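# Complete each low shelf with box, tape and sponge

## Task

Make every one of the six low shelves hold exactly one cardboard box, one masking-tape roll and one yellow sponge, each resting directly on the shelf surface rather than on another object. Two shelves each lack one item: supply both from the spares on the desk and leave every other spare on the desk. The items must stay put without the robot holding them, and the robot must not fall over or finish tilted.

## Robot and tools

Robot: a Hello Robot Stretch 3 with a single arm. It has a two-wheel base (0.33 m long, 0.34 m wide) that can drive straight and turn in place but cannot slide sideways. A lift rides up a mast, and the arm telescopes out to the robot's RIGHT, so moving the gripper forward or back means driving the base. Turns pivot about the point midway between the drive wheels, 0.05 m behind the front edge. With the arm retracted and the wrist folded, the swept turning circle has radius 0.28 m. An unfolded, level wrist reaches outside that circle.

Frames: the base frame has its origin on the floor between the drive wheels, with x forward, y left and z up. hand_pose is reported in this frame and sits where the closed fingertips meet. With all wrist joints at zero, the hand's x axis points up, its y axis points back along the arm toward the mast, and its z axis points to the robot's rear. The odometry frame is the base frame as it was when the scene began. base_odometry comes from wheel turns only, so slipping shows up as travel. Heading runs -3.142 to 3.142, positive to the left.

execute_actions: "actions" is a list holding one action, or an empty list that only reports state and images. An action may contain "base", "joints" or both, plus optional "contact_limits". All of its motions start together. "base" takes exactly one command, and both are offsets from where the base last reported itself. {"translate_m": d} drives d metres, forward positive, range -1 to 1. {"rotate_rad": d} turns d radians, counter-clockwise (left) positive, range -3.2 to 3.2. "joints" maps joint names to absolute targets:
- lift_m 0 to 1.1: arm height on the mast.
- arm_m 0 to 0.52: extension.
- wrist_yaw_rad -1.345 to 4.42: 0 points along the arm, positive swings toward the front, 3.0 folds it over the base.
- wrist_pitch_rad -1.57 to 0.451: 0 is level, negative tips the fingertips down.
- wrist_roll_rad -2.911 to 2.911: at 0 the fingers sit level, side by side.
- gripper_m -0.089 to 0.179: larger is wider. The actual fingertip gap is smaller than this value, by 0.007 when nearly shut and 0.025 when fully open, and it is zero below 0.007.
- head_pan_rad -3.953 to 1.73: 0 faces forward, positive turns left, -1.57 looks along the arm.
- head_tilt_rad -1.53 to 0.419: 0 is level, negative looks down.
The tolerances for "done" are ±0.004 for lift, arm and gripper, ±0.02 for yaw, roll, pan and tilt, and ±0.05 for pitch. Any joint or base you leave out of an action may keep pushing toward its earlier target without the status showing it. "contact_limits" accepts only arm_m: a motor_effort percentage from 1 to 100 that halts the arm motion (contact_stop), for example 10 when extending and -10 when drawing in. Lower values are gentler, but a value that is too low stops the arm immediately. The limit also caps the arm's holding force until the next action. "cameras" lists head_camera, nav_camera, wrist_camera or all. Omitting it, null or ["all"] returns all images, and [] returns none. An unknown key, camera name or out-of-range number rejects the whole call and nothing moves. If a result reports a stop, any later execute_actions, wait or finished_scene calls in that same reply are skipped.

wait: seconds from 0 to 10. The robot keeps its current commands, and the call returns the same report as an empty action. zoom_image: camera plus region [x0, y0, x1, y1] in pixels of that camera's latest full image, at most 504 by 504. finished_scene: pass the number of the current scene. It is final and reports whether the task succeeded.

Result lines:
- base_status and joint_status tell how each commanded motion ended. "done" for the base means the wheels turned the commanded amount, slip included. "off_target" means it stopped short and may still be pushing. After contact_stop, time_out or torque_fault the old target is dropped. on_its_own covers things not commanded in this call, and its "held at" is a target, not a position.
- Arm and lift stop with contact_stop when they press firmly on something, then go slack until commanded again. A slack lift can sink under load, keep pressing, or be pushed up by fingers closing on a surface. Base, wrist and head have no such stop. A wrist servo strained for several seconds turns off for 10 s (torque_fault) and goes limp.
- motor_effort is a percentage, positive toward higher joint values, with the peak shown in brackets. It carries a fixed bias and noise. A positive effort on left_wheel or right_wheel pushes forward. A rest effort flagged as out of range suggests contact or a load.
- lidar_m gives 12 distances from the base origin in 30-degree sectors: 1st straight ahead, then counter-clockwise (4th left, 7th behind, 10th right). "-" means nothing seen. The scan plane is 0.17 m up and sees roughly 0.15 to 12 m. It misses clear objects, thin legs and table tops, and the robot's own parts can hide sectors 5, 6, 9 and 10.
- wrist_depth_mm and head_depth_mm are 7x7 median depth grids starting at the top left, covering 45–1000 mm and 280–4000 mm respectively. The head grid follows the sideways-rotated image.
- base_tilt is in degrees, with forward and right positive. turned_by_wheels and turned_by_imu give the rotation since the last report.
- Camera calibration uses OpenCV conventions, and T_world_to_cam maps base-frame points into the camera frame. Expect small errors, which grow for the wrist camera at long reach.

Gripping: to grasp, command gripper_m below the object's width, where lower squeezes harder. To let go, open at least 0.02 above the value at which contact was made. Neither the reading nor "done" proves a grasp. Squeezing too hard triggers a stall guard that eases the grip, so send a new value to re-squeeze.

Speed: the base moves fast (0.30 m/s, 1.9 rad/s) only when stowed, meaning lift_m below 0.30, arm_m below 0.03 and wrist_yaw_rad above 2.54. Otherwise it is held to 0.10 m/s and 0.63 rad/s.

Avoid the following:
- Don't fold or unfold the wrist unless lift_m is between 0.32 and 0.95, wrist_pitch_rad is -0.4 and roll is near 0. Once it is folded, the lift may go down to 0.25.
- With yaw below -0.4, keep pitch at -0.5 or lower.
- Pushing the arm into something rigid with the gripper above about 0.45 m, or pushing again after a contact_stop, can tip the robot.
- Don't drive while the gripper holds, hooks or presses on something fixed.
- If the robot snags furniture, reverse the last move in small steps, free the gripper, and lower the lift to about 0.2 if it still leans.
- Avoid drops, slips, slams and hard hits. Loose objects may occasionally be nudged by outside forces.

Each tool is called after "Emit:" as name([rows], argument=value, ...), one row to a line, values as JSON.

## Session

Emit:
execute_actions(actions=[])

Scene clock: 0.00 s.
base_odometry: x=+0.000 y=+0.000 heading=+0.000 (m, m, rad; odometry frame)
turned_by_wheels: +0.000 (rad since the last result)
turned_by_imu: +0.000 (rad since the last result)
base_tilt: forward=-1.2 right=-0.7 (deg)
lidar_m: 1.53 1.21 1.43 1.18 1.12 1.34 1.59 2.52 2.54 1.96 1.81 1.87
head_depth_mm: 1834 2642 2747 2734 2693 2695 2625 / 1842 2516 2537 2556 2534 2532 2458 / 1849 2392 2376 2355 2346 2365 1783 / 1875 2233 2227 2188 2186 2193 1690 / 1867 2083 2083 2068 2066 2053 1359 / 1889 1958 1957 1954 1943 1779 1269 / 1814 1854 1849 1843 1835 1746 1134
base_status: not commanded
joint_positions: lift_m=+0.498 arm_m=-0.001 wrist_yaw_rad=+2.959 wrist_pitch_rad=-0.342 wrist_roll_rad=-0.012 gripper_m=+0.037 head_pan_rad=+0.007 head_tilt_rad=-0.016
joint_status: not commanded
motor_effort: left_wheel=+0 right_wheel=+1 lift_m=+35 arm_m=+0 wrist_yaw_rad=+0 wrist_pitch_rad=+7 wrist_roll_rad=+0 gripper_m=+0 head_pan_rad=+0 head_tilt_rad=+2 (%)
hand_pose: x=+0.0211 y=+0.0857 z=+0.5281 quat_wxyz=(+0.183, +0.700, +0.058, +0.687) (m; base frame)
wrist_depth_mm: - - - - - - - / - - - - - - - / - - - - - - - / - - - - - - - / 961 - - - - - - / 830 852 - 868 913 897 889 / 727 718 718 723 717 732 743
pictures: head_camera (sideways: a quarter turn clockwise sets it upright), nav_camera (sideways: a quarter turn counterclockwise sets it upright), wrist_camera
Images, in order (width x height): head_camera 896x504, nav_camera 672x504, wrist_camera 644x364.

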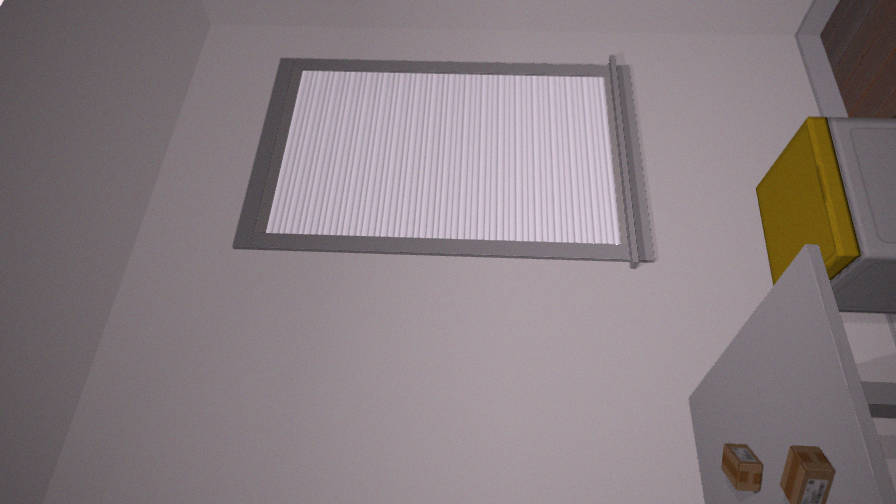

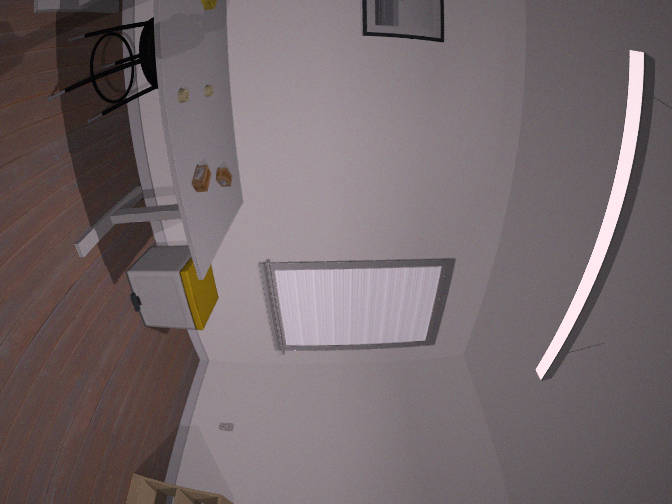

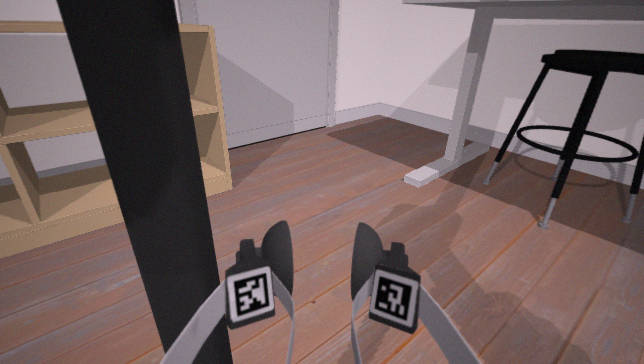

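Emit:
execute_actions([
  {"joints":{"head_pan_rad":0.8,"head_tilt_rad":-0.6}},
], cameras=["head_camera","nav_camera"])

Emit:
execute_actions([
  {"joints":{"head_pan_rad":1.7,"head_tilt_rad":-0.6}},
], cameras=["head_camera","nav_camera"])

Emit:
execute_actions([
  {"joints":{"head_pan_rad":-0.9,"head_tilt_rad":-0.6}},
], cameras=["head_camera","nav_camera"])

Emit:
execute_actions([
  {"joints":{"head_pan_rad":-2.2,"head_tilt_rad":-0.6}},
], cameras=["head_camera","nav_camera"])

Emit:
execute_actions([
  {"joints":{"head_pan_rad":-3.5,"head_tilt_rad":-0.6}},
], cameras=["head_camera","nav_camera"])

Scene clock: 2.40 s.
base_odometry: x=+0.000 y=+0.000 heading=+0.000 (m, m, rad; odometry frame)
turned_by_wheels: +0.000 (rad since the last result)
turned_by_imu: +0.001 (rad since the last result)
base_tilt: forward=-1.2 right=-0.7 (deg)
lidar_m: 1.53 1.21 1.43 1.18 1.11 1.34 1.58 2.51 2.55 1.96 1.82 1.87
head_depth_mm: 1558 1697 1712 1280 1981 1589 1329 / 1589 1730 1710 1336 1900 1570 1319 / 1635 1767 1693 1437 1890 1573 1316 / 1673 1829 1660 1461 1950 1560 1311 / 1708 1871 1646 2268 1878 1559 1311 / 1748 1926 1639 1811 1872 1551 1300 / 1789 1972 2098 2376 1924 1542 1292
base_status: not commanded
joint_positions: lift_m=+0.498 arm_m=-0.001 wrist_yaw_rad=+2.959 wrist_pitch_rad=-0.342 wrist_roll_rad=-0.012 gripper_m=+0.037 head_pan_rad=+0.793 head_tilt_rad=-0.592
joint_status: all done
motor_effort: left_wheel=+0(0) right_wheel=+1(0) lift_m=+35(35) arm_m=+0(0) wrist_yaw_rad=-1(0) wrist_pitch_rad=+7(7) wrist_roll_rad=+0(0) gripper_m=+0(0) head_pan_rad=+3(36) head_tilt_rad=-4(33) (%)
hand_pose: x=+0.0211 y=+0.0857 z=+0.5281 quat_wxyz=(+0.183, +0.700, +0.058, +0.687) (m; base frame)
wrist_depth_mm: - - - - - - - / - - - - - - - / - - - - - - - / - - - - - - - / 963 - - - - - - / 852 845 - 859 901 891 887 / 720 701 724 732 708 734 750
pictures: head_camera (sideways: a quarter turn clockwise sets it upright), nav_camera (sideways: a quarter turn counterclockwise sets it upright)
camera_calibration (this result's frames):
head_camera: T_world_to_cam=[[-0.340526, -0.395424, -0.853043, 1.12758], [-0.717438, 0.695687, -0.0360889, 0.0603623], [0.607721, 0.599716, -0.520592, 0.628321], [0, 0, 0, 1]] pos_world=[0.0454341, 0.0270671, 1.29116]
nav_camera: T_world_to_cam=[[0.406612, 0.364529, 0.837726, -1.0469], [0.687638, -0.725832, -0.0179243, 0.0719456], [0.601515, 0.583341, -0.545796, 0.663798], [0, 0, 0, 1]] pos_world=[-0.0230735, 0.0466256, 1.2406]
Images, in order (width x height): head_camera 896x504, nav_camera 672x504.

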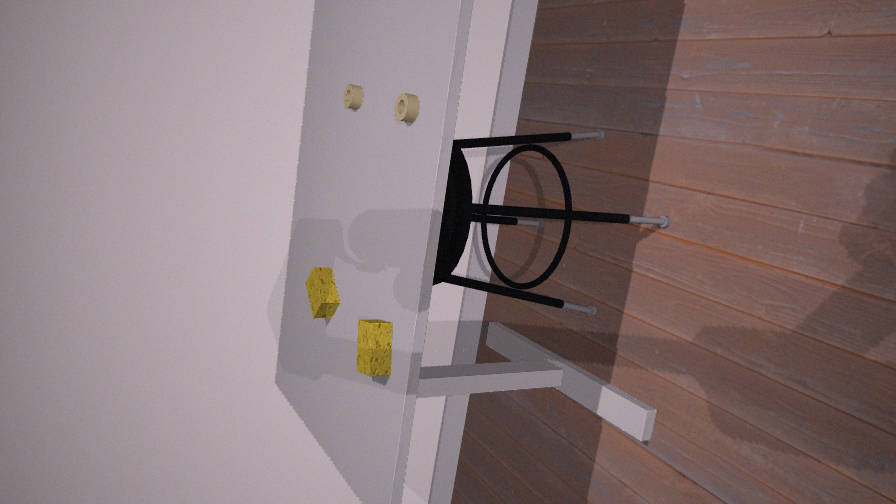

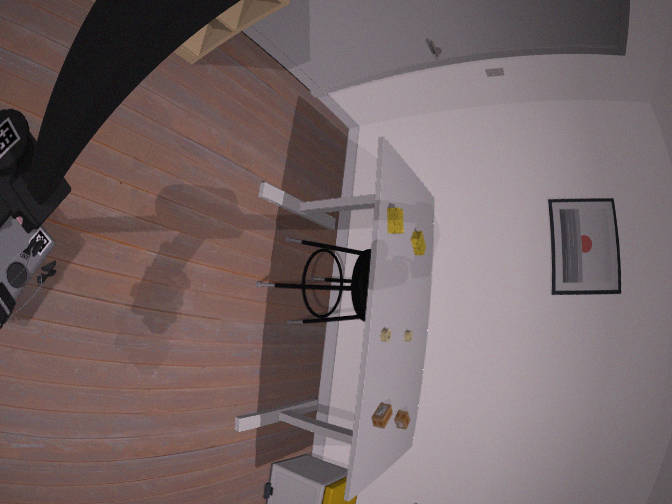

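Scene clock: 3.43 s.
base_odometry: x=+0.000 y=+0.000 heading=+0.000 (m, m, rad; odometry frame)
turned_by_wheels: +0.000 (rad since the last result)
turned_by_imu: +0.000 (rad since the last result)
base_tilt: forward=-1.2 right=-0.8 (deg)
lidar_m: 1.53 1.21 1.43 1.18 1.11 1.34 1.58 2.52 2.54 1.95 1.82 1.87
head_depth_mm: 1617 1795 2025 2306 1983 1583 1325 / 1544 1707 1900 2158 1963 1579 1324 / 1478 1622 1802 2039 1964 1567 1311 / 1416 1541 1717 1903 1935 1568 1311 / 1362 1489 1642 1474 1574 1558 1304 / 1321 1438 1582 1461 1564 1533 1299 / 1275 1381 1503 1359 1510 - -
base_status: not commanded
joint_positions: lift_m=+0.498 arm_m=-0.001 wrist_yaw_rad=+2.959 wrist_pitch_rad=-0.342 wrist_roll_rad=-0.012 gripper_m=+0.037 head_pan_rad=+1.693 head_tilt_rad=-0.592
joint_status: all done
motor_effort: left_wheel=+0(1) right_wheel=+1(1) lift_m=+35(35) arm_m=+0(0) wrist_yaw_rad=-1(0) wrist_pitch_rad=+7(7) wrist_roll_rad=+0(0) gripper_m=+0(0) head_pan_rad=+3(38) head_tilt_rad=-4(5) (%)
hand_pose: x=+0.0211 y=+0.0857 z=+0.5281 quat_wxyz=(+0.183, +0.700, +0.058, +0.687) (m; base frame)
wrist_depth_mm: - - - - - - - / - - - - - - - / - - - - - - - / - - - - - - - / 981 - - - - - - / 857 853 - 871 908 884 894 / 702 713 724 715 707 735 758
pictures: head_camera (sideways: a quarter turn clockwise sets it upright), nav_camera (sideways: a quarter turn counterclockwise sets it upright)
camera_calibration (this result's frames):
head_camera: T_world_to_cam=[[0.0980959, -0.512733, -0.852925, 1.12476], [-0.990916, -0.129551, -0.0360871, 0.0620282], [-0.0919945, 0.848717, -0.520784, 0.632839], [0, 0, 0, 1]] pos_world=[0.00934837, 0.0476342, 1.29114]
nav_camera: T_world_to_cam=[[-0.0328139, 0.545292, 0.837604, -1.04406], [0.996007, 0.0874575, -0.0179166, 0.0700545], [-0.0830245, 0.833671, -0.545984, 0.668218], [0, 0, 0, 1]] pos_world=[-0.0485559, 0.0061168, 1.2406]
Images, in order (width x height): head_camera 896x504, nav_camera 672x504.

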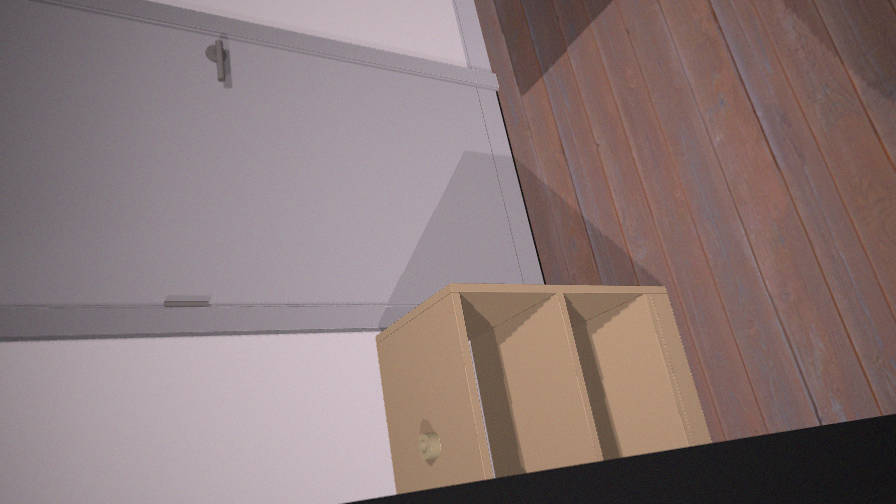

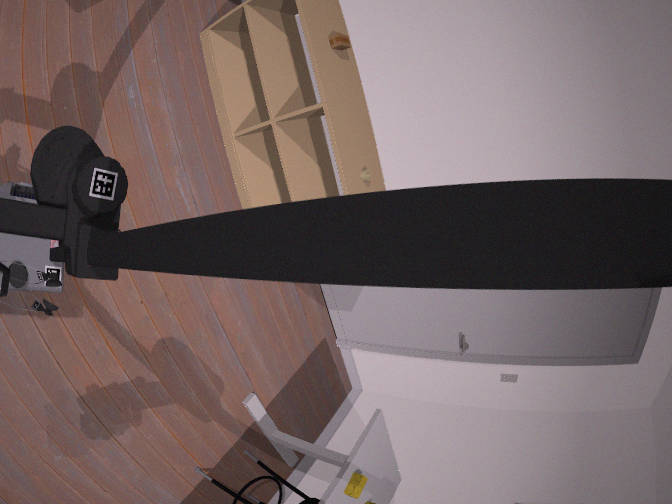

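Scene clock: 5.20 s.
base_odometry: x=+0.000 y=+0.000 heading=+0.000 (m, m, rad; odometry frame)
turned_by_wheels: +0.000 (rad since the last result)
turned_by_imu: +0.001 (rad since the last result)
base_tilt: forward=-1.2 right=-0.8 (deg)
lidar_m: 1.53 1.21 1.43 1.17 1.11 1.34 1.58 2.52 2.54 1.96 1.81 1.87
head_depth_mm: 1885 2041 2174 2242 1976 1591 1327 / 1903 2069 2189 2225 1975 1576 1318 / 1935 2101 2210 2205 1952 1567 1312 / 1948 2134 2252 2210 1939 1563 1314 / 1966 2150 2287 2238 1936 1559 1305 / 1993 2185 2412 2539 1929 1556 1304 / 2035 2234 2465 2504 1920 1544 1298
base_status: not commanded
joint_positions: lift_m=+0.498 arm_m=-0.001 wrist_yaw_rad=+2.959 wrist_pitch_rad=-0.342 wrist_roll_rad=-0.012 gripper_m=+0.037 head_pan_rad=-0.893 head_tilt_rad=-0.593
joint_status: all done
motor_effort: left_wheel=+0(0) right_wheel=+1(0) lift_m=+35(35) arm_m=+0(0) wrist_yaw_rad=-1(2) wrist_pitch_rad=+6(7) wrist_roll_rad=+0(0) gripper_m=+0(0) head_pan_rad=-4(37) head_tilt_rad=-4(4) (%)
hand_pose: x=+0.0211 y=+0.0857 z=+0.5281 quat_wxyz=(+0.183, +0.700, +0.058, +0.687) (m; base frame)
wrist_depth_mm: - - - - - - - / - - - - - - - / - - - - - - - / - - - - - - - / 964 - - - - - - / 833 858 - 877 890 882 867 / 719 715 729 714 707 753 741
pictures: head_camera (sideways: a quarter turn clockwise sets it upright), nav_camera (sideways: a quarter turn counterclockwise sets it upright)
camera_calibration (this result's frames):
head_camera: T_world_to_cam=[[-0.354063, 0.38383, -0.852827, 1.12739], [0.773235, 0.633092, -0.0360856, 0.0512648], [0.526067, -0.672213, -0.520945, 0.629279], [0, 0, 0, 1]] pos_world=[0.0284834, -0.0421706, 1.29114]
nav_camera: T_world_to_cam=[[0.315801, -0.44594, 0.837501, -1.04605], [-0.799785, -0.600019, -0.0179101, 0.0810004], [0.510503, -0.664165, -0.546143, 0.664804], [0, 0, 0, 1]] pos_world=[0.0557429, 0.0236639, 1.2406]
Images, in order (width x height): head_camera 896x504, nav_camera 672x504.

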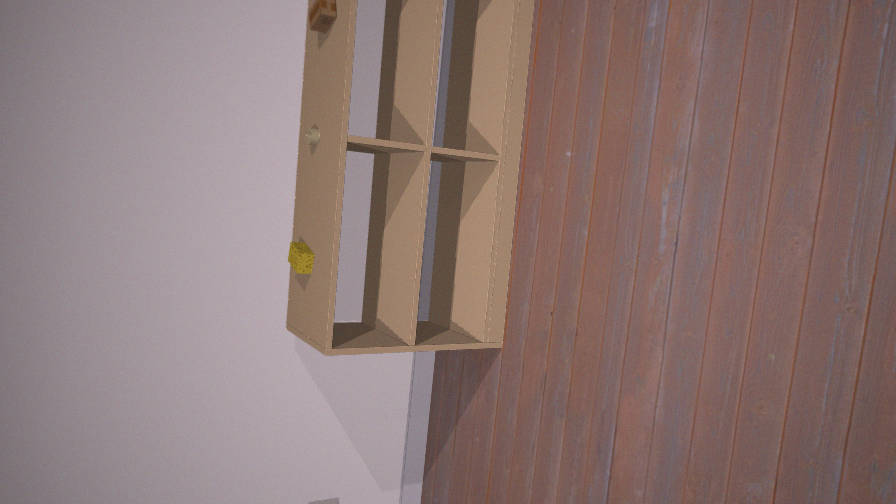

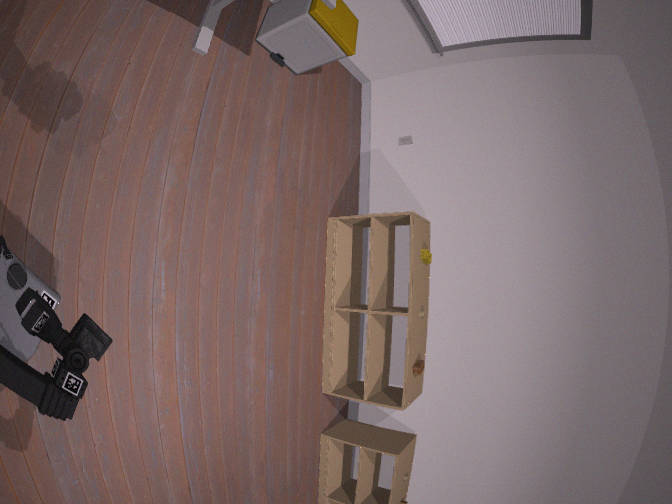

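Scene clock: 6.40 s.
base_odometry: x=+0.000 y=+0.000 heading=+0.000 (m, m, rad; odometry frame)
turned_by_wheels: +0.000 (rad since the last result)
turned_by_imu: +0.000 (rad since the last result)
base_tilt: forward=-1.2 right=-0.8 (deg)
lidar_m: 1.53 1.21 1.42 1.17 1.11 1.34 1.59 2.52 2.54 1.95 1.82 1.87
head_depth_mm: 2440 2638 2840 2619 1969 1587 1332 / 2521 2756 2983 2605 1972 1579 1324 / 2614 2816 2999 2594 1945 1571 1315 / 2750 2940 3067 2578 1946 1567 1321 / 2852 3052 3087 2545 1930 1566 1307 / 2960 3187 3163 2537 1934 1547 1300 / 3014 3185 2994 2507 1912 1547 1296
base_status: not commanded
joint_positions: lift_m=+0.498 arm_m=-0.001 wrist_yaw_rad=+2.959 wrist_pitch_rad=-0.342 wrist_roll_rad=-0.012 gripper_m=+0.037 head_pan_rad=-2.193 head_tilt_rad=-0.593
joint_status: all done
motor_effort: left_wheel=-1(0) right_wheel=+1(0) lift_m=+35(35) arm_m=+0(0) wrist_yaw_rad=+0(1) wrist_pitch_rad=+7(7) wrist_roll_rad=+0(0) gripper_m=+0(0) head_pan_rad=-2(37) head_tilt_rad=-4(3) (%)
hand_pose: x=+0.0211 y=+0.0857 z=+0.5281 quat_wxyz=(+0.183, +0.700, +0.058, +0.687) (m; base frame)
wrist_depth_mm: - - - - - - - / - - - - - - - / - - - - - - - / - - - - - - - / 970 - - - - - - / 868 862 - 864 885 887 882 / 716 711 725 724 714 741 751
pictures: head_camera (sideways: a quarter turn clockwise sets it upright), nav_camera (sideways: a quarter turn counterclockwise sets it upright)
camera_calibration (this result's frames):
head_camera: T_world_to_cam=[[0.275141, 0.443851, -0.852815, 1.12353], [0.816862, -0.575703, -0.0360854, 0.0509985], [-0.506985, -0.686704, -0.520965, 0.635606], [0, 0, 0, 1]] pos_world=[-0.028546, -0.0328482, 1.29113]
nav_camera: T_world_to_cam=[[-0.345223, -0.423598, 0.837488, -1.042], [-0.792096, 0.610133, -0.0179093, 0.0809524], [-0.503393, -0.669554, -0.546162, 0.671014], [0, 0, 0, 1]] pos_world=[0.0421819, -0.0415025, 1.2406]
Images, in order (width x height): head_camera 896x504, nav_camera 672x504.

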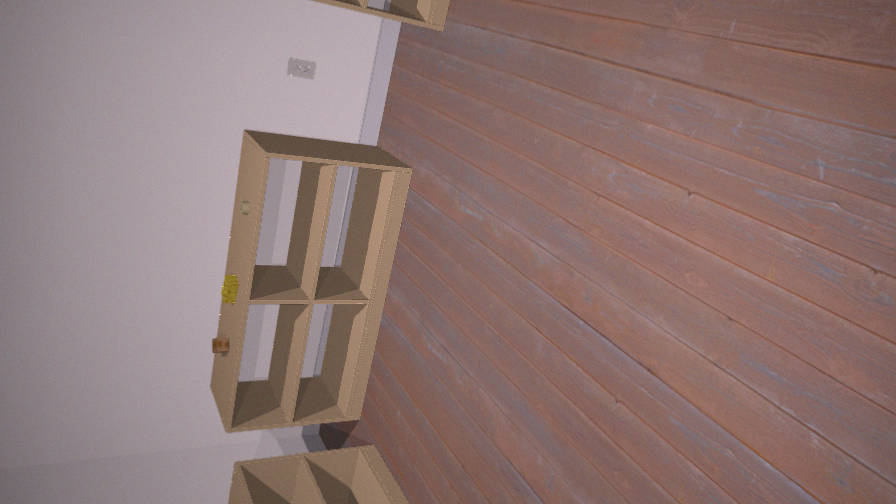

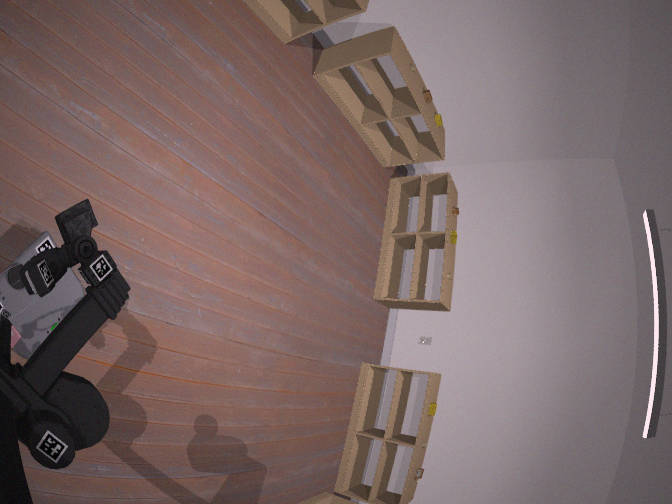

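Scene clock: 7.60 s.
base_odometry: x=+0.000 y=+0.000 heading=+0.000 (m, m, rad; odometry frame)
turned_by_wheels: +0.000 (rad since the last result)
turned_by_imu: +0.000 (rad since the last result)
base_tilt: forward=-1.3 right=-0.8 (deg)
lidar_m: 1.53 1.21 1.43 1.18 1.11 1.34 1.58 2.51 2.54 1.96 1.82 1.87
head_depth_mm: 1371 1462 1587 1403 1509 1520 1326 / 1463 1573 1681 1594 1658 1566 1318 / 1552 1682 1838 1618 1749 1575 1314 / 1669 1821 1943 2084 1884 1562 1308 / 1806 1985 1976 1919 1939 1562 1304 / 1973 2171 2216 2173 1919 1554 1303 / 2152 2401 2197 2294 1907 1549 1291
base_status: not commanded
joint_positions: lift_m=+0.498 arm_m=-0.001 wrist_yaw_rad=+2.959 wrist_pitch_rad=-0.342 wrist_roll_rad=-0.012 gripper_m=+0.037 head_pan_rad=-3.493 head_tilt_rad=-0.593
joint_status: all done
motor_effort: left_wheel=+0(0) right_wheel=+0(1) lift_m=+35(35) arm_m=+0(0) wrist_yaw_rad=+1(2) wrist_pitch_rad=+7(6) wrist_roll_rad=+0(0) gripper_m=+0(0) head_pan_rad=-3(37) head_tilt_rad=-3(3) (%)
hand_pose: x=+0.0211 y=+0.0857 z=+0.5281 quat_wxyz=(+0.183, +0.700, +0.058, +0.687) (m; base frame)
wrist_depth_mm: - - - - - - - / - - - - - - - / - - - - - - - / - - - - - - - / 974 - - - - - - / 855 848 - 876 912 886 913 / 726 715 711 733 697 729 747
pictures: head_camera (sideways: a quarter turn clockwise sets it upright), nav_camera (sideways: a quarter turn counterclockwise sets it upright)
camera_calibration (this result's frames):
head_camera: T_world_to_cam=[[0.501291, -0.146391, -0.852805, 1.12214], [-0.336215, -0.941094, -0.0360852, 0.0580321], [-0.797287, 0.304815, -0.520981, 0.637397], [0, 0, 0, 1]] pos_world=[-0.0348187, 0.0245967, 1.29113]
nav_camera: T_world_to_cam=[[-0.500522, 0.219337, 0.837478, -1.04104], [0.376016, 0.92644, -0.0179087, 0.0738261], [-0.779801, 0.305942, -0.546177, 0.67272], [0, 0, 0, 1]] pos_world=[-0.0242373, -0.0458692, 1.2406]
Images, in order (width x height): head_camera 896x504, nav_camera 672x504.

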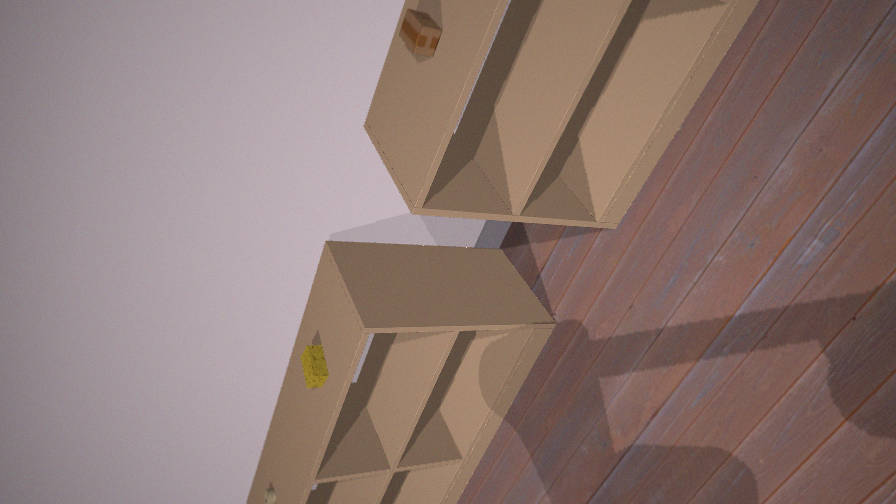

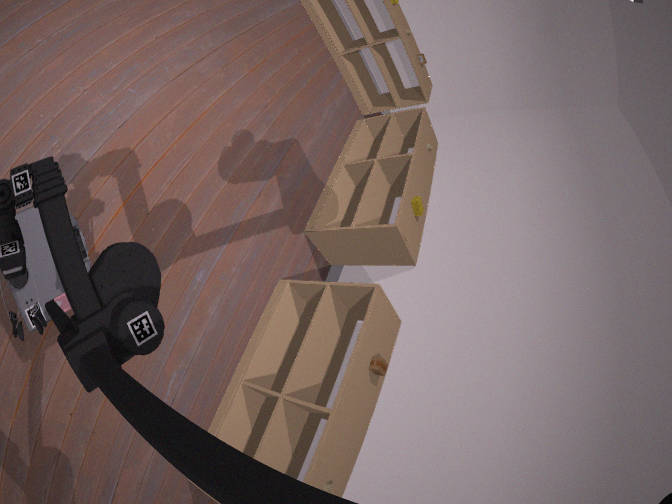

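Emit:
execute_actions([
  {"joints":{"head_pan_rad":-2.9,"head_tilt_rad":-0.45}},
], cameras=["head_camera","nav_camera"])

Emit:
execute_actions([
  {"joints":{"head_pan_rad":-1.6,"head_tilt_rad":-0.45}},
], cameras=["head_camera"])

Scene clock: 11.37 s.
base_odometry: x=+0.000 y=+0.000 heading=+0.000 (m, m, rad; odometry frame)
turned_by_wheels: +0.000 (rad since the last result)
turned_by_imu: +0.001 (rad since the last result)
base_tilt: forward=-1.2 right=-0.8 (deg)
lidar_m: 1.54 1.21 1.43 1.17 1.11 1.34 1.59 2.51 2.55 1.96 1.82 1.87
head_depth_mm: 2349 2421 2488 2117 2057 1808 1465 / 2754 2871 2858 2373 2273 1804 1453 / 2745 2947 3132 2864 2350 1790 1444 / 2655 2836 3015 2976 2326 1781 1444 / 2581 2742 2881 2891 2315 1772 1435 / 2501 2688 2804 2765 2288 1764 1433 / 2432 2596 2730 2770 2289 1754 1428
base_status: not commanded
joint_positions: lift_m=+0.498 arm_m=-0.001 wrist_yaw_rad=+2.959 wrist_pitch_rad=-0.342 wrist_roll_rad=-0.012 gripper_m=+0.037 head_pan_rad=-2.907 head_tilt_rad=-0.458
joint_status: all done
motor_effort: left_wheel=+0(0) right_wheel=+1(0) lift_m=+35(35) arm_m=+0(0) wrist_yaw_rad=-1(1) wrist_pitch_rad=+7(6) wrist_roll_rad=+0(0) gripper_m=+0(0) head_pan_rad=+4(31) head_tilt_rad=+4(16) (%)
hand_pose: x=+0.0211 y=+0.0857 z=+0.5281 quat_wxyz=(+0.183, +0.700, +0.058, +0.687) (m; base frame)
wrist_depth_mm: - - - - - - - / - - - - - - - / - - - - - - - / - - - - - - - / 972 - - - - - - / 828 863 - 879 891 880 913 / 714 715 731 746 713 739 741
pictures: head_camera (sideways: a quarter turn clockwise sets it upright), nav_camera (sideways: a quarter turn counterclockwise sets it upright)
camera_calibration (this result's frames):
head_camera: T_world_to_cam=[[0.383086, 0.127427, -0.914881, 1.20383], [0.235104, -0.971272, -0.0368364, 0.0555313], [-0.893292, -0.200981, -0.402039, 0.483215], [0, 0, 0, 1]] pos_world=[-0.0425742, -0.0023474, 1.29768]
nav_camera: T_world_to_cam=[[-0.42454, -0.0666328, 0.902954, -1.1269], [-0.201237, 0.979288, -0.0223491, 0.0831319], [-0.882763, -0.191196, -0.429155, 0.521084], [0, 0, 0, 1]] pos_world=[-0.00169262, -0.0568699, 1.24303]
Images, in order (width x height): head_camera 896x504, nav_camera 672x504.

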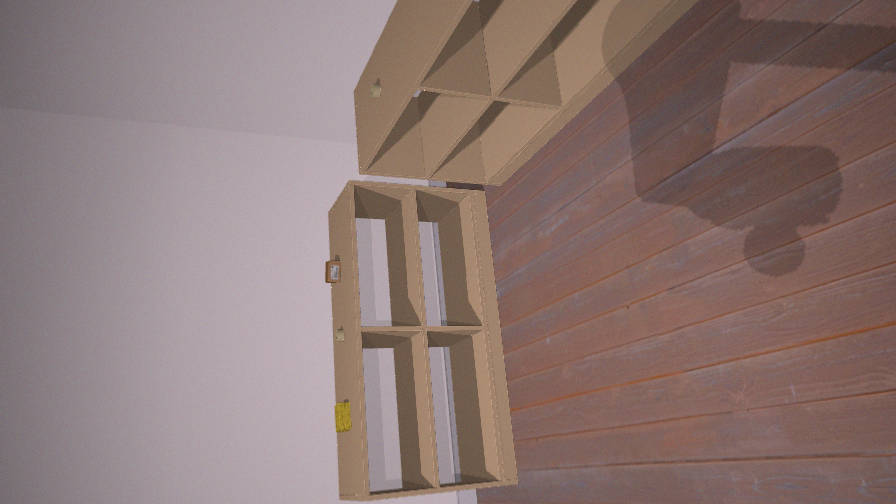

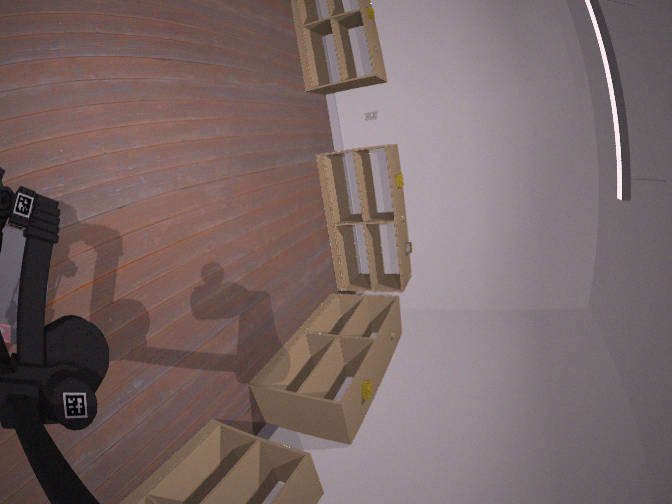

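Scene clock: 12.57 s.
base_odometry: x=+0.000 y=+0.000 heading=+0.000 (m, m, rad; odometry frame)
turned_by_wheels: +0.000 (rad since the last result)
turned_by_imu: +0.000 (rad since the last result)
base_tilt: forward=-1.2 right=-0.8 (deg)
lidar_m: 1.53 1.21 1.43 1.18 1.11 1.34 1.58 2.52 2.54 1.96 1.82 1.86
head_depth_mm: 2894 3122 3414 3090 2394 1811 1461 / 2698 2911 3085 3038 2369 1799 1457 / 2508 2685 2846 2761 2329 1797 1452 / 2353 2533 2648 2812 2331 1777 1436 / 2206 2366 2517 2471 2323 1771 1438 / 2088 2224 2377 2546 2225 1767 1430 / 1985 2108 2232 2136 2152 1758 1425
base_status: not commanded
joint_positions: lift_m=+0.498 arm_m=-0.001 wrist_yaw_rad=+2.959 wrist_pitch_rad=-0.342 wrist_roll_rad=-0.012 gripper_m=+0.037 head_pan_rad=-1.607 head_tilt_rad=-0.458
joint_status: all done
motor_effort: left_wheel=+0(0) right_wheel=+1(1) lift_m=+35(35) arm_m=+0(0) wrist_yaw_rad=-1(1) wrist_pitch_rad=+7(7) wrist_roll_rad=+0(0) gripper_m=+0(0) head_pan_rad=+3(37) head_tilt_rad=+3(3) (%)
hand_pose: x=+0.0211 y=+0.0857 z=+0.5281 quat_wxyz=(+0.183, +0.700, +0.058, +0.687) (m; base frame)
wrist_depth_mm: - - - - - - - / - - - - - - - / - - - - - - - / - - - - - - - / 967 - - - - - - / 840 856 - 863 901 893 894 / 718 712 729 727 706 740 740
pictures: head_camera (sideways: a quarter turn clockwise sets it upright)
camera_calibration (this result's frames):
head_camera: T_world_to_cam=[[-0.0203181, 0.402966, -0.914989, 1.20643], [0.998767, -0.0332849, -0.0368373, 0.0508741], [-0.0452995, -0.91461, -0.401793, 0.477722], [0, 0, 0, 1]] pos_world=[-0.00465836, -0.0475295, 1.29769]
Images, in order (width x height): head_camera 896x504.

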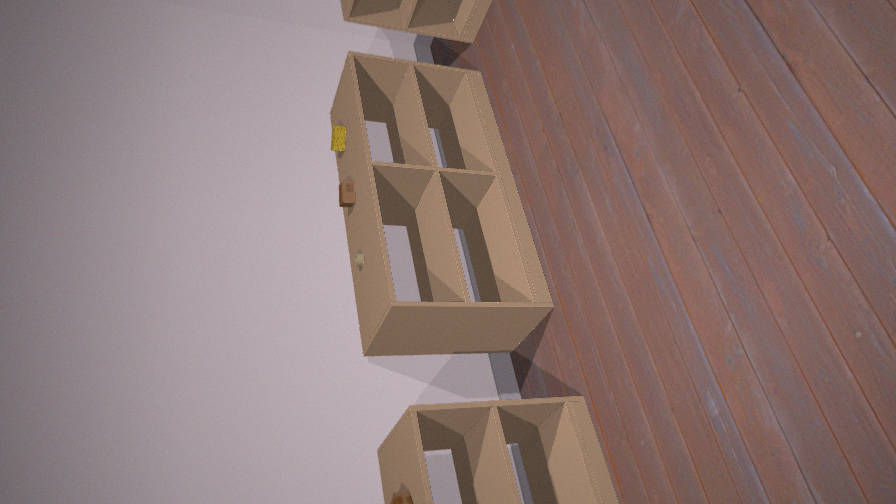

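Emit:
execute_actions([
  {"base":{"rotate_rad":1.33},"joints":{"wrist_pitch_rad":-0.4,"wrist_yaw_rad":0.0,"lift_m":0.6,"head_pan_rad":-0.8,"head_tilt_rad":-0.6,"gripper_m":0.17}},
], cameras=[])

Emit:
execute_actions([
  {"base":{"translate_m":0.62},"joints":{"lift_m":0.95,"wrist_pitch_rad":-0.6}},
], cameras=[])

Emit:
execute_actions([
  {"base":{"rotate_rad":0.83},"joints":{"head_pan_rad":-1.57,"head_tilt_rad":-0.75}},
])

Scene clock: 26.50 s.
base_odometry: x=+0.000 y=+0.000 heading=+1.330 (m, m, rad; odometry frame)
turned_by_wheels: +1.330 (rad since the last result)
turned_by_imu: +1.337 (rad since the last result)
base_tilt: forward=-1.3 right=-0.8 (deg)
lidar_m: 1.73 1.18 1.11 1.34 2.55 2.54 2.48 1.82 1.87 1.71 1.47 1.21
head_depth_mm: 1631 1779 1721 1676 1907 1591 1328 / 1629 1767 1694 2174 1965 1577 1325 / 1619 1769 1688 2185 1964 1565 1321 / 1618 1769 1667 2161 1937 1567 1313 / 1618 1768 1650 1474 1866 1563 1307 / 1615 1760 1628 1428 1918 1554 1301 / 1608 1763 1517 1606 1857 1549 1298
base_status: done
joint_positions: lift_m=+0.600 arm_m=-0.001 wrist_yaw_rad=+0.001 wrist_pitch_rad=-0.415 wrist_roll_rad=-0.012 gripper_m=+0.170 head_pan_rad=-0.807 head_tilt_rad=-0.593
joint_status: all done
motor_effort: left_wheel=-4(9) right_wheel=+5(9) lift_m=+40(47) arm_m=-1(0) wrist_yaw_rad=-1(3) wrist_pitch_rad=+6(6) wrist_roll_rad=+0(0) gripper_m=+0(100) head_pan_rad=+3(34) head_tilt_rad=-4(16) (%)
hand_pose: x=-0.0212 y=-0.3685 z=+0.6131 quat_wxyz=(+0.696, +0.147, -0.687, -0.145) (m; base frame)
wrist_depth_mm: - - - - - - - / - - - - - - - / - - - - - - - / - - - - - - - / - - - - - - - / 921 918 921 921 936 947 963 / 753 777 794 785 801 786 820
pictures: none
No camera images: the call's "cameras" was empty. Leave "cameras" out to get every camera's image.

Scene clock: 33.67 s.
base_odometry: x=+0.148 y=+0.602 heading=+1.330 (m, m, rad; odometry frame)
turned_by_wheels: +0.000 (rad since the last result)
turned_by_imu: +0.003 (rad since the last result)
base_tilt: forward=-1.2 right=-0.8 (deg)
lidar_m: 1.22 0.65 1.08 0.88 1.72 2.95 2.72 2.31 1.93 1.40 0.81 0.98
head_depth_mm: 1237 1354 1474 1158 872 1583 1326 / 1244 1345 1470 1156 870 1496 1294 / 1237 1345 1465 1143 865 1578 1316 / 1226 1346 1458 1110 849 1524 1308 / 1229 1339 1457 1120 843 1566 1305 / 1222 1338 1457 1118 850 1436 1275 / 1229 1339 1450 1110 844 1545 1297
base_status: done
joint_positions: lift_m=+0.950 arm_m=-0.001 wrist_yaw_rad=+0.001 wrist_pitch_rad=-0.612 wrist_roll_rad=-0.012 gripper_m=+0.170 head_pan_rad=-0.807 head_tilt_rad=-0.593
joint_status: all done
motor_effort: left_wheel=-4(6) right_wheel=+5(12) lift_m=+40(42) arm_m=-1(1) wrist_yaw_rad=-1(1) wrist_pitch_rad=+5(6) wrist_roll_rad=+0(0) gripper_m=+1(0) head_pan_rad=+3(4) head_tilt_rad=-3(5) (%)
hand_pose: x=-0.0213 y=-0.3396 z=+0.9215 quat_wxyz=(+0.679, +0.215, -0.670, -0.212) (m; base frame)
wrist_depth_mm: 940 - - - - - - / 753 760 772 831 - - - / 607 602 631 - - - - / 493 537 - - - - - / 737 - - - - - - / - - - - - - - / 991 - - - - - -
pictures: none
No camera images: the call's "cameras" was empty. Leave "cameras" out to get every camera's image.

Scene clock: 35.97 s.
base_odometry: x=+0.148 y=+0.602 heading=+2.159 (m, m, rad; odometry frame)
turned_by_wheels: +0.830 (rad since the last result)
turned_by_imu: +0.834 (rad since the last result)
base_tilt: forward=-1.2 right=-0.8 (deg)
lidar_m: 0.65 0.88 1.36 2.94 3.07 2.31 2.51 1.40 0.81 0.93 1.42 1.09
head_depth_mm: 1237 1381 1203 935 - - - / 1244 1385 1193 921 - - - / 1251 1393 1141 911 - - - / 1260 1404 1127 868 - - - / 1260 1406 1172 898 1575 1368 1210 / 1273 1401 1161 893 1702 1391 1206 / 1273 1429 1591 890 1651 1389 1205
base_status: done
joint_positions: lift_m=+0.950 arm_m=-0.001 wrist_yaw_rad=+0.001 wrist_pitch_rad=-0.612 wrist_roll_rad=-0.012 gripper_m=+0.170 head_pan_rad=-1.563 head_tilt_rad=-0.741
joint_status: all done
motor_effort: left_wheel=-4(10) right_wheel=+6(11) lift_m=+40(40) arm_m=+0(0) wrist_yaw_rad=-2(1) wrist_pitch_rad=+5(5) wrist_roll_rad=+0(0) gripper_m=+0(0) head_pan_rad=-4(35) head_tilt_rad=-5(19) (%)
hand_pose: x=-0.0214 y=-0.3396 z=+0.9215 quat_wxyz=(+0.679, +0.215, -0.670, -0.212) (m; base frame)
wrist_depth_mm: - - - - - - - / - - 770 784 820 816 821 / - - 610 575 633 638 641 / - - 556 541 538 534 521 / - - - - - - - / - - - - - - - / - - - - - - -
pictures: head_camera (sideways: a quarter turn clockwise sets it upright), nav_camera (sideways: a quarter turn counterclockwise sets it upright), wrist_camera
camera_calibration (this result's frames):
head_camera: T_world_to_cam=[[-0.0399936, 0.640881, -0.766598, 1.01305], [0.999182, 0.0210801, -0.0345045, 0.0478213], [-0.00595331, -0.767351, -0.6412, 0.788971], [0, 0, 0, 1]] pos_world=[-0.00256958, -0.0448375, 1.28414]
nav_camera: T_world_to_cam=[[-0.028592, -0.66326, 0.747842, -0.927075], [-0.999504, 0.0288338, -0.0126411, 0.075356], [-0.0131788, -0.747833, -0.663756, 0.821001], [0, 0, 0, 1]] pos_world=[0.0596316, -0.00309286, 1.2392]
wrist_camera: T_world_to_cam=[[-0.999569, -0.011019, 0.0271963, -0.0494204], [-0.0273357, 0.68663, -0.726493, 0.943253], [-0.0106686, -0.726923, -0.686636, 0.550038], [0, 0, 0, 1]] pos_world=[-0.0177465, -0.248376, 1.06429]
Images, in order (width x height): head_camera 896x504, nav_camera 672x504, wrist_camera 644x364.

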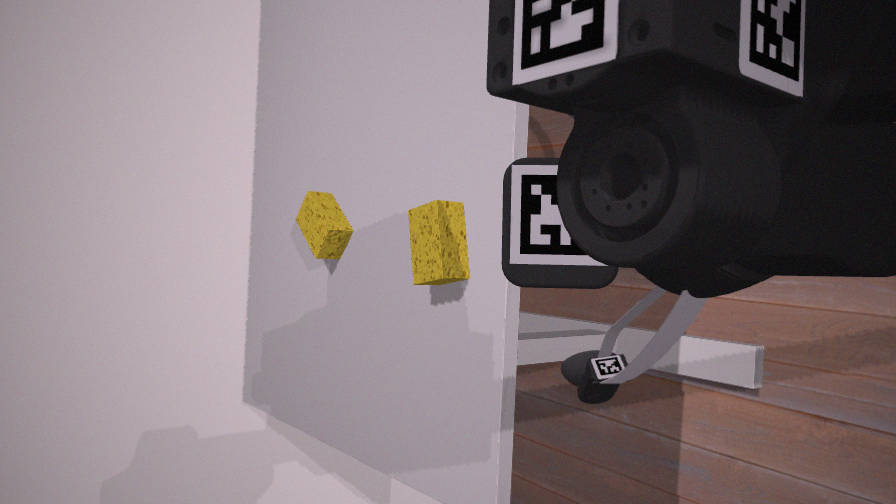

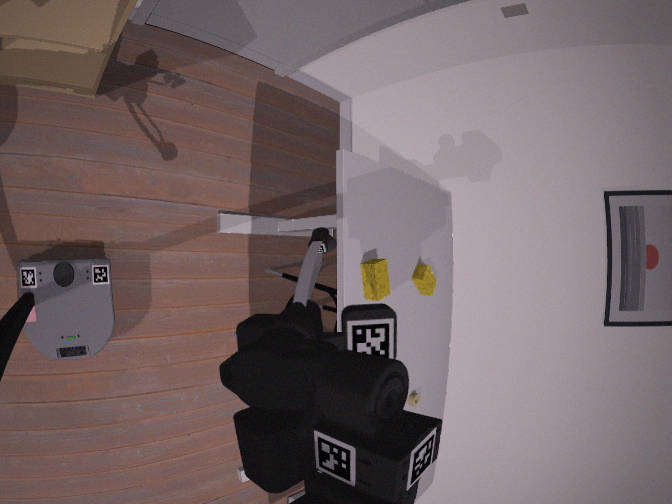

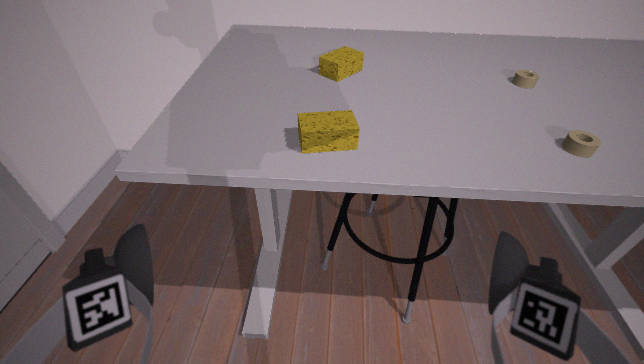

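Emit:
execute_actions([
  {"base":{"translate_m":-0.012},"joints":{"lift_m":0.81,"arm_m":0.415,"gripper_m":0.179}},
], cameras=["head_camera","wrist_camera"])

Scene clock: 44.00 s.
base_odometry: x=+0.155 y=+0.592 heading=+2.159 (m, m, rad; odometry frame)
turned_by_wheels: +0.000 (rad since the last result)
turned_by_imu: +0.002 (rad since the last result)
base_tilt: forward=-1.2 right=-0.8 (deg)
lidar_m: 0.66 0.89 1.36 2.90 3.07 2.31 2.52 1.40 0.81 0.92 1.48 1.10
head_depth_mm: 1230 1379 1202 949 1692 - - / 1245 1385 1257 - 1641 1387 1221 / 1246 1392 1304 865 1634 1408 1216 / 1256 1400 1230 850 1584 1403 1211 / 1260 1408 1167 897 1579 1394 1208 / 1270 1403 1159 893 1622 1394 1203 / 1278 1427 1572 888 1651 1386 1204
base_status: done
joint_positions: lift_m=+0.810 arm_m=+0.415 wrist_yaw_rad=+0.000 wrist_pitch_rad=-0.613 wrist_roll_rad=-0.012 gripper_m=+0.179 head_pan_rad=-1.563 head_tilt_rad=-0.741
joint_status: all done
motor_effort: left_wheel=-4(10) right_wheel=+5(7) lift_m=+29(36) arm_m=+4(2) wrist_yaw_rad=+0(2) wrist_pitch_rad=+5(6) wrist_roll_rad=+0(0) gripper_m=+0(55) head_pan_rad=-4(3) head_tilt_rad=-5(5) (%)
hand_pose: x=-0.0215 y=-0.7552 z=+0.7817 quat_wxyz=(+0.678, +0.215, -0.670, -0.212) (m; base frame)
wrist_depth_mm: 819 753 629 632 648 671 673 / 866 447 457 381 449 481 481 / 354 355 360 366 365 369 378 / 290 293 294 298 300 303 305 / 248 250 252 253 255 257 259 / 222 217 171 172 218 225 225 / - 193 150 152 187 195 201
pictures: head_camera (sideways: a quarter turn clockwise sets it upright), wrist_camera
camera_calibration (this result's frames):
head_camera: T_world_to_cam=[[-0.039899, 0.640959, -0.766538, 1.01297], [0.999185, 0.0209349, -0.0345032, 0.0478197], [-0.00606774, -0.76729, -0.641272, 0.789065], [0, 0, 0, 1]] pos_world=[-0.00257625, -0.0448346, 1.28414]
wrist_camera: T_world_to_cam=[[-0.999575, -0.0104769, 0.0271887, -0.0498931], [-0.0269493, 0.687201, -0.725967, 1.1271], [-0.0110782, -0.726392, -0.687192, 0.152739], [0, 0, 0, 1]] pos_world=[-0.0178054, -0.664117, 0.924552]
Images, in order (width x height): head_camera 896x504, wrist_camera 644x364.

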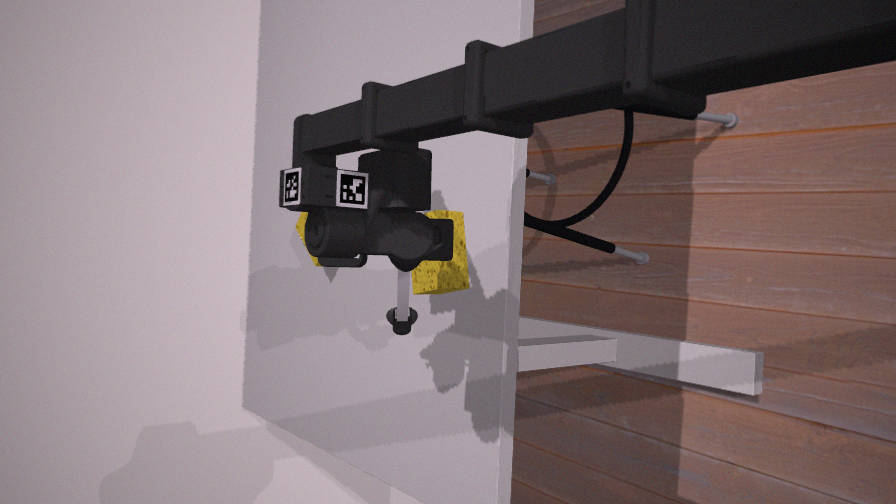

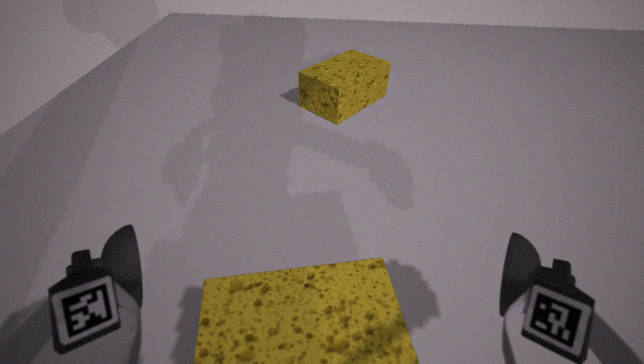

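Emit:
execute_actions([
  {"base":{"translate_m":0.013},"joints":{"arm_m":0.40,"lift_m":0.795}},
], cameras=[])

Emit:
execute_actions([
  {"joints":{"lift_m":0.77}},
], cameras=["head_camera","wrist_camera"])

Scene clock: 46.50 s.
base_odometry: x=+0.148 y=+0.603 heading=+2.159 (m, m, rad; odometry frame)
turned_by_wheels: +0.000 (rad since the last result)
turned_by_imu: +0.001 (rad since the last result)
base_tilt: forward=-1.2 right=-0.7 (deg)
lidar_m: 0.65 0.88 1.36 2.94 3.08 2.32 2.51 1.41 0.81 0.92 1.42 1.09
head_depth_mm: 1235 1385 1203 920 1655 - - / 1240 1384 1249 - 1605 1377 1220 / 1246 1397 1294 852 1634 1412 1219 / 1253 1400 1232 850 1631 1404 1215 / 1265 1402 1171 898 1568 1390 1209 / 1267 1400 1158 896 1653 1386 1205 / 1281 1428 1591 889 1657 1393 1201
base_status: done
joint_positions: lift_m=+0.795 arm_m=+0.400 wrist_yaw_rad=+0.000 wrist_pitch_rad=-0.613 wrist_roll_rad=-0.012 gripper_m=+0.179 head_pan_rad=-1.563 head_tilt_rad=-0.741
joint_status: all done
motor_effort: left_wheel=-4(5) right_wheel=+6(14) lift_m=+30(27) arm_m=-4(1) wrist_yaw_rad=-1(1) wrist_pitch_rad=+6(6) wrist_roll_rad=+0(0) gripper_m=+1(1) head_pan_rad=-4(3) head_tilt_rad=-4(5) (%)
hand_pose: x=-0.0215 y=-0.7411 z=+0.7667 quat_wxyz=(+0.678, +0.215, -0.670, -0.212) (m; base frame)
wrist_depth_mm: 824 758 580 589 603 608 622 / 888 413 422 381 409 437 449 / 323 331 332 335 340 345 348 / 269 269 275 277 279 279 284 / 229 232 232 178 230 240 240 / 205 202 162 154 160 207 208 / - 177 143 139 145 180 186
pictures: none
No camera images: the call's "cameras" was empty. Leave "cameras" out to get every camera's image.

Scene clock: 47.50 s.
base_odometry: x=+0.148 y=+0.603 heading=+2.159 (m, m, rad; odometry frame)
turned_by_wheels: +0.000 (rad since the last result)
turned_by_imu: +0.000 (rad since the last result)
base_tilt: forward=-1.3 right=-0.8 (deg)
lidar_m: 0.65 0.88 1.35 2.94 3.08 2.32 2.52 1.40 0.81 0.92 1.42 1.08
head_depth_mm: 1241 1377 1206 919 1608 - - / 1243 1382 1200 968 - 1414 1213 / 1250 1390 1243 851 1636 1414 1214 / 1257 1399 1202 859 1629 1402 1208 / 1263 1407 1170 897 1572 1392 1213 / 1270 1407 1164 894 1656 1393 1204 / 1277 1429 1592 890 1655 1384 1200
base_status: not commanded
joint_positions: lift_m=+0.770 arm_m=+0.400 wrist_yaw_rad=+0.000 wrist_pitch_rad=-0.613 wrist_roll_rad=-0.012 gripper_m=+0.179 head_pan_rad=-1.563 head_tilt_rad=-0.741
joint_status: all done
motor_effort: left_wheel=-4(3) right_wheel=+6(6) lift_m=+30(31) arm_m=-4(4) wrist_yaw_rad=-1(1) wrist_pitch_rad=+6(5) wrist_roll_rad=+0(0) gripper_m=+0(0) head_pan_rad=-3(3) head_tilt_rad=-5(4) (%)
hand_pose: x=-0.0215 y=-0.7411 z=+0.7417 quat_wxyz=(+0.678, +0.215, -0.670, -0.212) (m; base frame)
wrist_depth_mm: 801 492 502 473 516 529 536 / 366 362 364 350 370 381 385 / 281 284 287 290 293 295 302 / 233 235 237 240 243 244 246 / 199 201 154 146 152 207 207 / - 174 130 127 128 179 180 / - 154 121 124 140 157 161
pictures: head_camera (sideways: a quarter turn clockwise sets it upright), wrist_camera
camera_calibration (this result's frames):
head_camera: T_world_to_cam=[[-0.0398991, 0.640959, -0.766538, 1.01297], [0.999185, 0.0209352, -0.0345033, 0.0478197], [-0.00606756, -0.76729, -0.641272, 0.789064], [0, 0, 0, 1]] pos_world=[-0.00257624, -0.0448346, 1.28414]
wrist_camera: T_world_to_cam=[[-0.999575, -0.010477, 0.0271887, -0.048658], [-0.0269493, 0.687201, -0.725967, 1.08837], [-0.0110781, -0.726391, -0.687192, 0.135501], [0, 0, 0, 1]] pos_world=[-0.0178054, -0.650011, 0.884558]
Images, in order (width x height): head_camera 896x504, wrist_camera 644x364.

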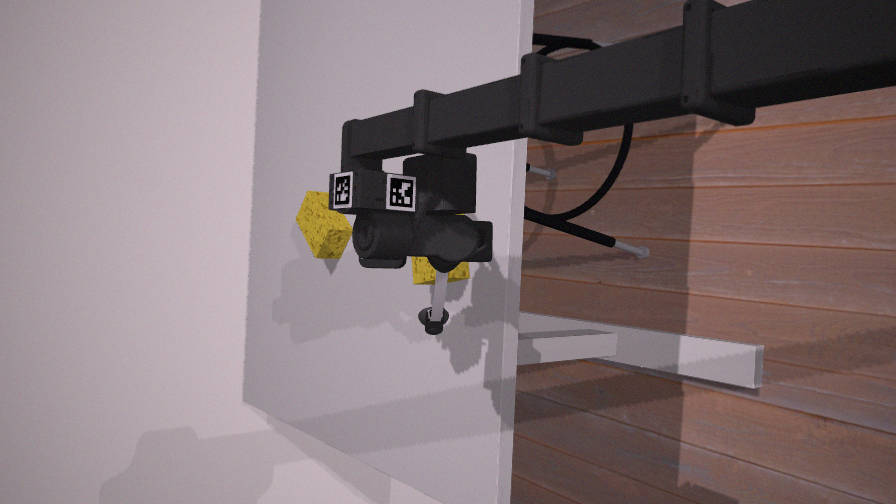

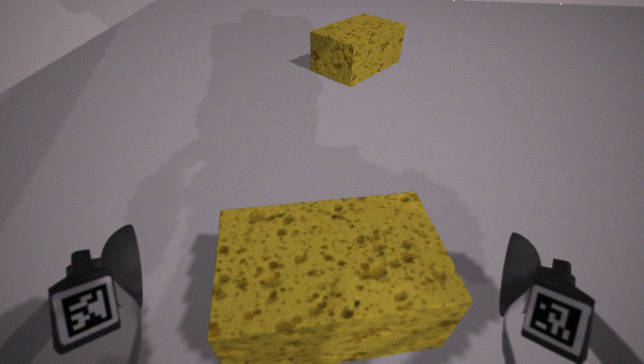

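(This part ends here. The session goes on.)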